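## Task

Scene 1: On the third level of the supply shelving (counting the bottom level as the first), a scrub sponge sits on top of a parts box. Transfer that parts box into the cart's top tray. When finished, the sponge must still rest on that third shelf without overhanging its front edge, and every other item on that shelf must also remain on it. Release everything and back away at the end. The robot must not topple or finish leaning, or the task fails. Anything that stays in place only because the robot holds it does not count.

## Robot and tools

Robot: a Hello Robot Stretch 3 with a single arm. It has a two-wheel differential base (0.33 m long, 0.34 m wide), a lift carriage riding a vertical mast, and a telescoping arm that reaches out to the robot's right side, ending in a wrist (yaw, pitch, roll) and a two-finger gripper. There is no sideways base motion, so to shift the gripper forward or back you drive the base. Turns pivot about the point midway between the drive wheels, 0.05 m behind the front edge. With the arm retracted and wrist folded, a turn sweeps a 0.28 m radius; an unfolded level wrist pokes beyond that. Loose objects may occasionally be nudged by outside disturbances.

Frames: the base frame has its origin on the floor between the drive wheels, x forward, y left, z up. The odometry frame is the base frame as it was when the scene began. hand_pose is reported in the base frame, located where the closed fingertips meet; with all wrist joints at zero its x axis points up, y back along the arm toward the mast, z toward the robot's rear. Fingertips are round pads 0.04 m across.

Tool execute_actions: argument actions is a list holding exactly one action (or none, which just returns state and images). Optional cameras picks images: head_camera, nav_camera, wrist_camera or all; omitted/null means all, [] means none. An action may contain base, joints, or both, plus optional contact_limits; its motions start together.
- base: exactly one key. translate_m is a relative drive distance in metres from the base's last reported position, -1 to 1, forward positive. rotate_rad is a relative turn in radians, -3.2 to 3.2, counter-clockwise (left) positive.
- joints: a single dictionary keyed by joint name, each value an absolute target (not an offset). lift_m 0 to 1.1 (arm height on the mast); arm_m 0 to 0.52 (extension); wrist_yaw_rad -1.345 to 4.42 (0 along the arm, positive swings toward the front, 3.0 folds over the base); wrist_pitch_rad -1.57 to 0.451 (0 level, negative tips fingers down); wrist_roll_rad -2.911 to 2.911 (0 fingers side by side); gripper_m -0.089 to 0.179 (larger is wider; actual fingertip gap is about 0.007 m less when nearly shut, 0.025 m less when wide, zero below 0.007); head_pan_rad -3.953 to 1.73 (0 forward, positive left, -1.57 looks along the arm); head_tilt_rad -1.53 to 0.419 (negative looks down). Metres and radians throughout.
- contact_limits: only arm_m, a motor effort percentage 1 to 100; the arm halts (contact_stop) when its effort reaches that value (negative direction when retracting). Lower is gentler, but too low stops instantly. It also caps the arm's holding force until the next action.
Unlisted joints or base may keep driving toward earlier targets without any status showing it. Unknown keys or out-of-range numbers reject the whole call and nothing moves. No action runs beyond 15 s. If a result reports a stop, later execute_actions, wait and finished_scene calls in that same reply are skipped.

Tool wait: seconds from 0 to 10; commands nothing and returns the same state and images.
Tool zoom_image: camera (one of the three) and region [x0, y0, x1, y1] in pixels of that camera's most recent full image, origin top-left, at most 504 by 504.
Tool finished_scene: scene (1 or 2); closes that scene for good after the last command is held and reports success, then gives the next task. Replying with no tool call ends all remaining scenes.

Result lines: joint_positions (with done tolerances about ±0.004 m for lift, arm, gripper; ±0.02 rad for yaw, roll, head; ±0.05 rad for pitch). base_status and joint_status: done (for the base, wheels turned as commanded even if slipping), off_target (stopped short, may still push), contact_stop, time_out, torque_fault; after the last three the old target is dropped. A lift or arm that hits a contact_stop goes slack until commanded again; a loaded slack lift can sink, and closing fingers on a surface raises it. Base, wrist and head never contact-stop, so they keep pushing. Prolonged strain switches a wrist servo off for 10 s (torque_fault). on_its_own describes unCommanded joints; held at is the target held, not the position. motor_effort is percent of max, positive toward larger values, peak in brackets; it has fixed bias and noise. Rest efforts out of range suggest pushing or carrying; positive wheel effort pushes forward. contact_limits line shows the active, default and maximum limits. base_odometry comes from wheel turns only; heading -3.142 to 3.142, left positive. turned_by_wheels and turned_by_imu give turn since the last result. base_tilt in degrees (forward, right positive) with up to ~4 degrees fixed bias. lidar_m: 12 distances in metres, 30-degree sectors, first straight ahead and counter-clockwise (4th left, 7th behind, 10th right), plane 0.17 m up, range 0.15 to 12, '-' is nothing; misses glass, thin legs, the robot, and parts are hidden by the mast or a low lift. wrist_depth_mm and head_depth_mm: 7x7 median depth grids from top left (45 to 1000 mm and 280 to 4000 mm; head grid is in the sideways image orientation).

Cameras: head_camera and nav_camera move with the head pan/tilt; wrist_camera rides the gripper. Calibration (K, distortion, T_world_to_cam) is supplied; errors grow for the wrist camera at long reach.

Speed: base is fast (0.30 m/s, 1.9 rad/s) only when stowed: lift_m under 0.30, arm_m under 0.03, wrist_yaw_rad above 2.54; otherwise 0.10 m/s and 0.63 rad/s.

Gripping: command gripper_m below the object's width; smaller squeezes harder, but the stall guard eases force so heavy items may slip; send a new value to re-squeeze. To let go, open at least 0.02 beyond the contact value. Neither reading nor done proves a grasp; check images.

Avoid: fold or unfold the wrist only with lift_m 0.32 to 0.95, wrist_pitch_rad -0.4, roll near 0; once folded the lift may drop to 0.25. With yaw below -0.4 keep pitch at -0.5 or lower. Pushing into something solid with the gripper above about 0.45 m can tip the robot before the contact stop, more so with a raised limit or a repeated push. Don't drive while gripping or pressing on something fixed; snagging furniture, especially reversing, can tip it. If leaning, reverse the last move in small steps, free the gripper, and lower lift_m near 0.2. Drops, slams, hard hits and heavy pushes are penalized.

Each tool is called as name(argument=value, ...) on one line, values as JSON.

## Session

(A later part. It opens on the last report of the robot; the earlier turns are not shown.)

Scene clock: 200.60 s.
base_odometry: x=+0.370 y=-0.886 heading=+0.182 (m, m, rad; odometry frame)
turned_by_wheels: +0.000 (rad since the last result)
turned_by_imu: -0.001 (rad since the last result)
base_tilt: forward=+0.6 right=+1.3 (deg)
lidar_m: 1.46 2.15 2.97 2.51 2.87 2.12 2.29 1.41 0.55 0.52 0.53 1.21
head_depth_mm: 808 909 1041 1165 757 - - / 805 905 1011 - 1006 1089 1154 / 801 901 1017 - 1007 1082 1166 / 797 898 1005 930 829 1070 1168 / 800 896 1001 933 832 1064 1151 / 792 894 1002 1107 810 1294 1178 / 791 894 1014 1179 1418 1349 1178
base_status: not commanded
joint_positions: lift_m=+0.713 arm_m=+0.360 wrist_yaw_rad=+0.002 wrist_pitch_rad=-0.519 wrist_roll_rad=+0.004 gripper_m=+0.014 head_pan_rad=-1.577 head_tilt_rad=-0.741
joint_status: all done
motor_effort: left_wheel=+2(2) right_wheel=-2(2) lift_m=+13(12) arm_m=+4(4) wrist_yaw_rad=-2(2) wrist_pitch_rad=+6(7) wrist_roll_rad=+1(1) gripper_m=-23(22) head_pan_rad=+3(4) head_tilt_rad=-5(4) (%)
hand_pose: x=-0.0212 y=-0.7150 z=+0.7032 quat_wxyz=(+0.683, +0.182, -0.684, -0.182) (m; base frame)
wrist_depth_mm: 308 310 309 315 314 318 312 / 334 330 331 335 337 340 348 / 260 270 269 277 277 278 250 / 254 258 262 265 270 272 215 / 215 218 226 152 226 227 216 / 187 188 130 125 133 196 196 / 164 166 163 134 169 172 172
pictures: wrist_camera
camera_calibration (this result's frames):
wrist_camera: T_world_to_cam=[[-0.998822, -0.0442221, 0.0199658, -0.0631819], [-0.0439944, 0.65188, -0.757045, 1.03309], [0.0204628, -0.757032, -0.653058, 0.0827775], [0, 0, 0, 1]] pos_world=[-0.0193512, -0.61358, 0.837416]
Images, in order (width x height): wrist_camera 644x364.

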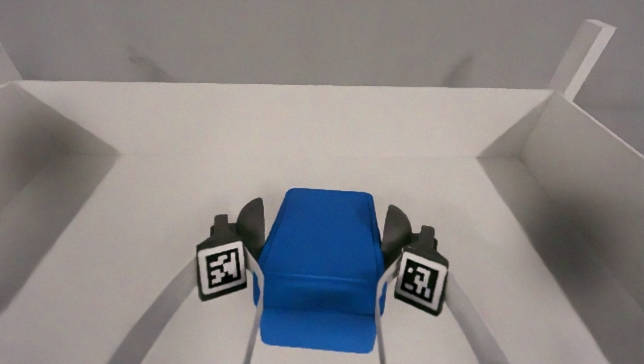

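Just touching.

execute_actions(actions=[{"joints":{"lift_m":0.702}}], cameras=["wrist_camera"])

execute_actions(actions=[{"joints":{"gripper_m":0.11}}], cameras=["wrist_camera"])

execute_actions(actions=[{"joints":{"lift_m":0.86}}], cameras=[])

execute_actions(actions=[{"joints":{"arm_m":0.0}}])

Scene clock: 208.93 s.
base_odometry: x=+0.370 y=-0.886 heading=+0.182 (m, m, rad; odometry frame)
turned_by_wheels: +0.000 (rad since the last result)
turned_by_imu: -0.001 (rad since the last result)
base_tilt: forward=+0.7 right=+1.2 (deg)
lidar_m: 1.46 2.15 2.98 2.50 2.87 2.12 2.28 1.41 0.55 0.52 0.53 1.21
head_depth_mm: 809 908 1042 1159 762 - - / 807 906 1012 - 1027 1089 1162 / 800 901 1011 - 1013 1081 1168 / 800 901 1008 926 828 1072 1175 / 796 899 1008 930 828 1068 1147 / 796 896 1000 1109 810 1292 1175 / 792 890 1009 1183 1422 1353 1172
base_status: not commanded
joint_positions: lift_m=+0.703 arm_m=+0.360 wrist_yaw_rad=+0.002 wrist_pitch_rad=-0.512 wrist_roll_rad=+0.004 gripper_m=+0.014 head_pan_rad=-1.577 head_tilt_rad=-0.741
joint_status: all done
motor_effort: left_wheel=+2(2) right_wheel=-2(2) lift_m=+12(15) arm_m=+4(5) wrist_yaw_rad=-2(2) wrist_pitch_rad=+4(7) wrist_roll_rad=+1(1) gripper_m=-21(22) head_pan_rad=+3(3) head_tilt_rad=-5(5) (%)
hand_pose: x=-0.0212 y=-0.7161 z=+0.6946 quat_wxyz=(+0.683, +0.180, -0.685, -0.179) (m; base frame)
wrist_depth_mm: 304 309 308 312 314 313 305 / 247 247 250 253 332 338 337 / 261 271 270 270 278 276 225 / 244 245 248 191 257 259 214 / 205 207 216 151 214 218 205 / 177 179 132 125 173 186 188 / 155 156 157 135 161 163 163
pictures: wrist_camera
camera_calibration (this result's frames):
wrist_camera: T_world_to_cam=[[-0.998825, -0.0440282, 0.0202449, -0.0631204], [-0.0439388, 0.64663, -0.761537, 1.02666], [0.0204382, -0.761532, -0.647805, 0.0695377], [0, 0, 0, 1]] pos_world=[-0.0193572, -0.613693, 0.828164]
Images, in order (width x height): wrist_camera 644x364.

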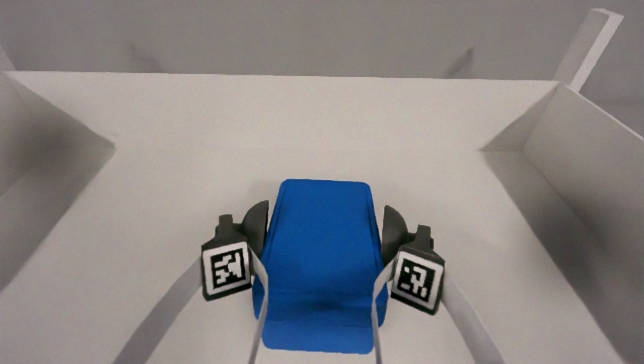

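Scene clock: 210.40 s.
base_odometry: x=+0.370 y=-0.886 heading=+0.182 (m, m, rad; odometry frame)
turned_by_wheels: +0.000 (rad since the last result)
turned_by_imu: +0.000 (rad since the last result)
base_tilt: forward=+0.7 right=+1.3 (deg)
lidar_m: 1.46 2.14 2.97 2.51 2.87 2.12 2.28 1.41 0.55 0.52 0.53 1.21
head_depth_mm: 806 910 1041 1162 764 - - / 806 906 1014 - 1022 1087 1163 / 804 903 1011 - 1012 1079 1169 / 796 900 1006 931 829 1072 1168 / 799 893 1004 935 827 1065 1153 / 794 895 999 1108 810 1295 1165 / 791 887 1016 1180 1419 1351 1176
base_status: not commanded
joint_positions: lift_m=+0.703 arm_m=+0.360 wrist_yaw_rad=+0.002 wrist_pitch_rad=-0.517 wrist_roll_rad=+0.004 gripper_m=+0.110 head_pan_rad=-1.577 head_tilt_rad=-0.741
joint_status: all done
motor_effort: left_wheel=+2(2) right_wheel=-1(2) lift_m=+12(12) arm_m=+5(4) wrist_yaw_rad=-3(2) wrist_pitch_rad=+5(6) wrist_roll_rad=+1(1) gripper_m=+0(94) head_pan_rad=+3(4) head_tilt_rad=-4(5) (%)
hand_pose: x=-0.0212 y=-0.7154 z=+0.6937 quat_wxyz=(+0.683, +0.181, -0.684, -0.181) (m; base frame)
wrist_depth_mm: 308 310 307 312 315 317 306 / 248 247 251 254 255 259 339 / 260 267 271 276 274 276 226 / 240 244 250 189 253 257 217 / 204 206 210 158 213 216 205 / 176 176 174 136 178 187 186 / 158 156 156 139 160 162 163
pictures: wrist_camera
camera_calibration (this result's frames):
wrist_camera: T_world_to_cam=[[-0.998825, -0.044115, 0.0200639, -0.0630119], [-0.0439454, 0.649896, -0.758752, 1.02596], [0.0204329, -0.758742, -0.651071, 0.0736925], [0, 0, 0, 1]] pos_world=[-0.0193573, -0.613636, 0.827696]
Images, in order (width x height): wrist_camera 644x364.

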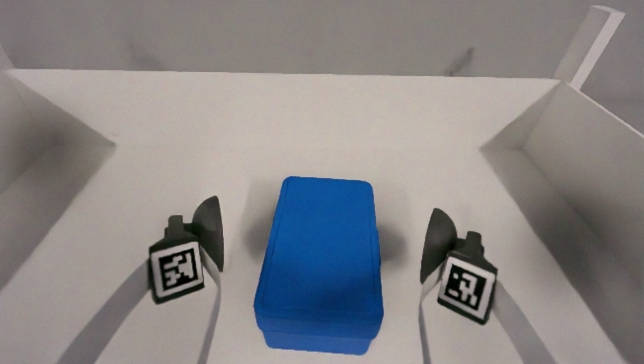

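Scene clock: 212.67 s.
base_odometry: x=+0.370 y=-0.886 heading=+0.182 (m, m, rad; odometry frame)
turned_by_wheels: +0.000 (rad since the last result)
turned_by_imu: +0.000 (rad since the last result)
base_tilt: forward=+0.7 right=+1.2 (deg)
lidar_m: 1.46 2.15 2.98 2.50 2.87 2.12 2.28 1.41 0.55 0.52 0.53 1.21
head_depth_mm: 809 909 - - 838 1277 1167 / 806 891 - 922 1000 1087 1169 / 802 890 - 892 1012 1081 1172 / 800 901 1005 924 828 1070 1169 / 796 893 1002 932 833 1066 1143 / 795 892 998 1102 810 1292 1175 / 789 892 1018 1183 1413 1342 1171
base_status: not commanded
joint_positions: lift_m=+0.859 arm_m=+0.360 wrist_yaw_rad=+0.002 wrist_pitch_rad=-0.517 wrist_roll_rad=+0.004 gripper_m=+0.110 head_pan_rad=-1.577 head_tilt_rad=-0.741
joint_status: all done
motor_effort: left_wheel=+2(2) right_wheel=-2(2) lift_m=+34(35) arm_m=+4(5) wrist_yaw_rad=-2(3) wrist_pitch_rad=+5(6) wrist_roll_rad=+1(1) gripper_m=+0(0) head_pan_rad=+3(2) head_tilt_rad=-4(5) (%)
hand_pose: x=-0.0212 y=-0.7154 z=+0.8506 quat_wxyz=(+0.683, +0.181, -0.684, -0.181) (m; base frame)
wrist_depth_mm: 306 307 311 315 315 311 317 / 342 346 345 350 354 353 357 / 385 389 392 397 401 403 407 / 434 440 445 455 461 455 466 / 503 346 364 369 370 523 562 / 321 337 353 359 357 619 682 / 272 308 310 281 314 307 850
pictures: none
No camera images: the call's "cameras" was empty. Leave "cameras" out to get every camera's image.

Scene clock: 216.53 s.
base_odometry: x=+0.370 y=-0.886 heading=+0.182 (m, m, rad; odometry frame)
turned_by_wheels: +0.000 (rad since the last result)
turned_by_imu: -0.001 (rad since the last result)
base_tilt: forward=+0.7 right=+1.2 (deg)
lidar_m: 1.46 2.14 2.98 2.51 2.89 2.13 2.28 1.41 0.55 0.52 0.53 1.21
head_depth_mm: 808 910 1039 1143 804 - - / 805 908 1013 920 823 - - / 802 903 1007 899 746 - - / 799 899 1008 926 762 1071 1160 / 798 899 1007 933 832 1070 1151 / 792 892 1001 1103 812 1299 1169 / 794 890 1012 1181 1415 1353 1171
base_status: not commanded
joint_positions: lift_m=+0.859 arm_m=+0.000 wrist_yaw_rad=+0.002 wrist_pitch_rad=-0.517 wrist_roll_rad=+0.004 gripper_m=+0.110 head_pan_rad=-1.577 head_tilt_rad=-0.741
joint_status: all done
motor_effort: left_wheel=+2(2) right_wheel=-2(2) lift_m=+34(34) arm_m=-3(3) wrist_yaw_rad=-3(2) wrist_pitch_rad=+5(5) wrist_roll_rad=+1(1) gripper_m=+1(1) head_pan_rad=+3(4) head_tilt_rad=-5(5) (%)
hand_pose: x=-0.0212 y=-0.3563 z=+0.8506 quat_wxyz=(+0.683, +0.181, -0.684, -0.181) (m; base frame)
wrist_depth_mm: 641 652 640 650 651 674 667 / 722 720 698 685 715 763 744 / 810 802 614 604 593 839 828 / 929 436 487 502 493 449 970 / - - 413 423 685 - - / - - 650 665 673 - - / 981 945 820 825 858 - -
pictures: head_camera (sideways: a quarter turn clockwise sets it upright), nav_camera (sideways: a quarter turn counterclockwise sets it upright), wrist_camera
camera_calibration (this result's frames):
head_camera: T_world_to_cam=[[0.0114927, 0.65869, -0.752327, 0.999533], [0.999591, 0.0121243, 0.0258852, -0.0373679], [0.0261718, -0.752317, -0.658281, 0.8155], [0, 0, 0, 1]] pos_world=[0.00452227, -0.0444146, 1.28977]
nav_camera: T_world_to_cam=[[0.0152048, -0.683759, 0.72955, -0.910591], [-0.999154, 0.0175014, 0.0372267, 0.0134671], [-0.0382222, -0.729498, -0.682914, 0.850091], [0, 0, 0, 1]] pos_world=[0.0597935, -0.0027199, 1.24436]
wrist_camera: T_world_to_cam=[[-0.998825, -0.0441152, 0.0200642, -0.0503158], [-0.0439457, 0.649896, -0.758752, 0.911593], [0.0204329, -0.758742, -0.651071, 0.448352], [0, 0, 0, 1]] pos_world=[-0.0193573, -0.254477, 0.984592]
Images, in order (width x height): head_camera 896x504, nav_camera 672x504, wrist_camera 644x364.

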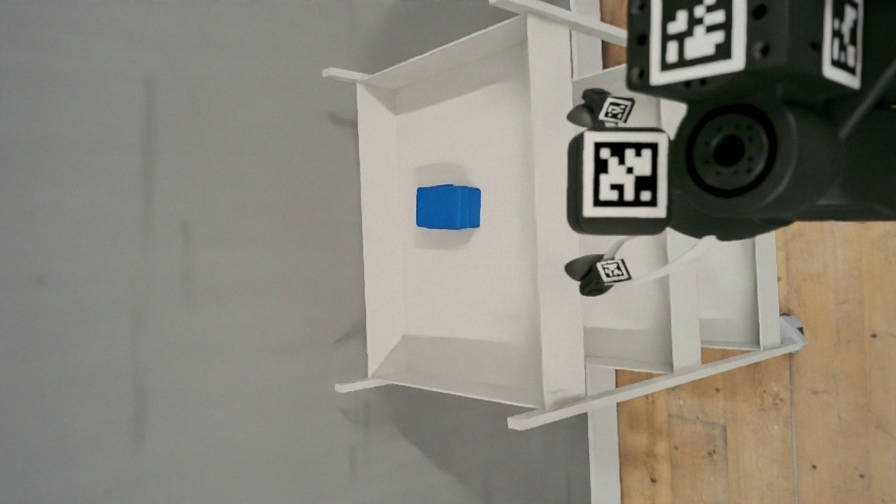

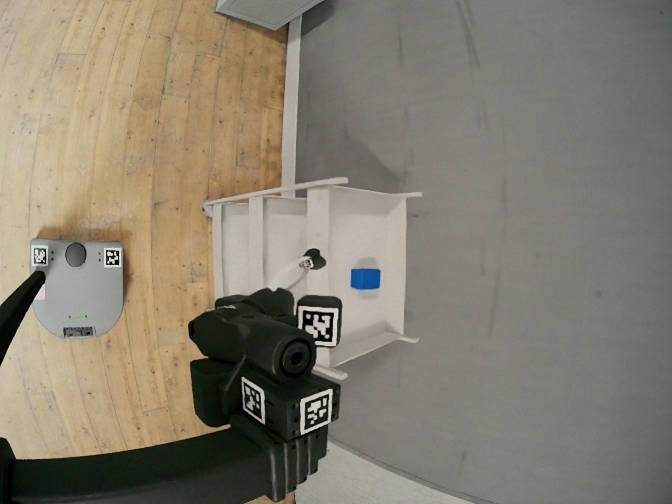

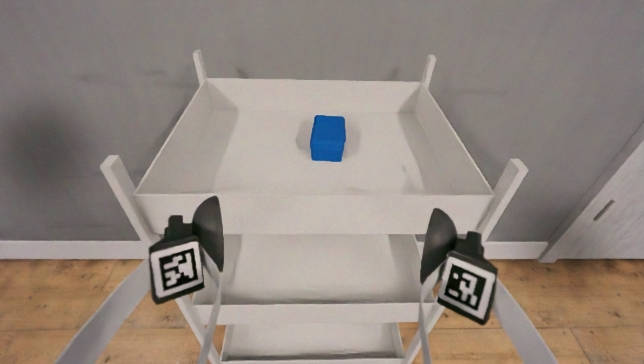

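Quick shelf check while swinging the gripper away.

execute_actions(actions=[{"joints":{"head_pan_rad":0.6,"head_tilt_rad":-0.2,"wrist_yaw_rad":1.6,"wrist_pitch_rad":-0.4}}], cameras=["head_camera"])

Scene clock: 223.50 s.
base_odometry: x=+0.370 y=-0.886 heading=+0.182 (m, m, rad; odometry frame)
turned_by_wheels: +0.000 (rad since the last result)
turned_by_imu: -0.001 (rad since the last result)
base_tilt: forward=+0.7 right=+1.3 (deg)
lidar_m: 1.46 2.14 2.98 2.51 2.88 2.12 2.29 1.41 0.55 0.52 0.53 1.21
head_depth_mm: 2181 2242 2315 2392 2438 2244 1697 / 2277 2035 2131 2247 2341 2224 1717 / 2416 2465 2528 2649 2554 2257 1703 / 2582 2641 2722 2768 2774 2267 1711 / 2732 2462 2581 2656 2769 2258 1712 / 2889 3038 3249 3316 3331 2234 1711 / 3052 3148 3306 3402 3323 2244 1717
base_status: not commanded
joint_positions: lift_m=+0.859 arm_m=+0.000 wrist_yaw_rad=+1.596 wrist_pitch_rad=-0.420 wrist_roll_rad=+0.004 gripper_m=+0.110 head_pan_rad=+0.593 head_tilt_rad=-0.211
joint_status: all done
motor_effort: left_wheel=+2(2) right_wheel=-2(2) lift_m=+34(34) arm_m=-2(4) wrist_yaw_rad=+4(6) wrist_pitch_rad=+7(7) wrist_roll_rad=+1(1) gripper_m=+1(0) head_pan_rad=+4(48) head_tilt_rad=+7(40) (%)
hand_pose: x=+0.2027 y=-0.1397 z=+0.8716 quat_wxyz=(+0.588, +0.599, -0.378, +0.391) (m; base frame)
wrist_depth_mm: - - - - - - 900 / - - - - - - 923 / - - - - - - 888 / - - - - - - 897 / - - - - - - 895 / - - - - - - 886 / - - - - - - 884
pictures: head_camera (sideways: a quarter turn clockwise sets it upright)
camera_calibration (this result's frames):
head_camera: T_world_to_cam=[[-0.160446, -0.0990312, -0.982064, 1.30029], [-0.582244, 0.812908, 0.0131515, -0.0111546], [0.797025, 0.573911, -0.188088, 0.198957], [0, 0, 0, 1]] pos_world=[0.0435575, 0.0236529, 1.31453]
Images, in order (width x height): head_camera 896x504.

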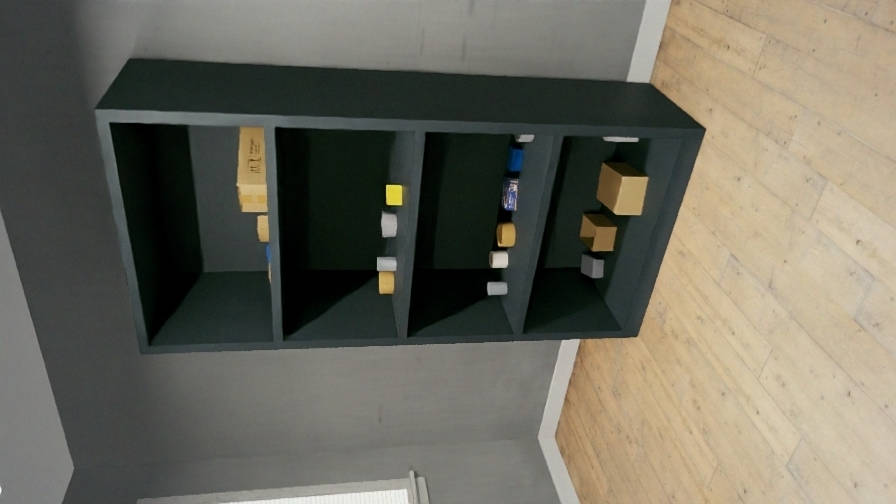

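finished_scene(scene=1)

The scene is finished: the task was done.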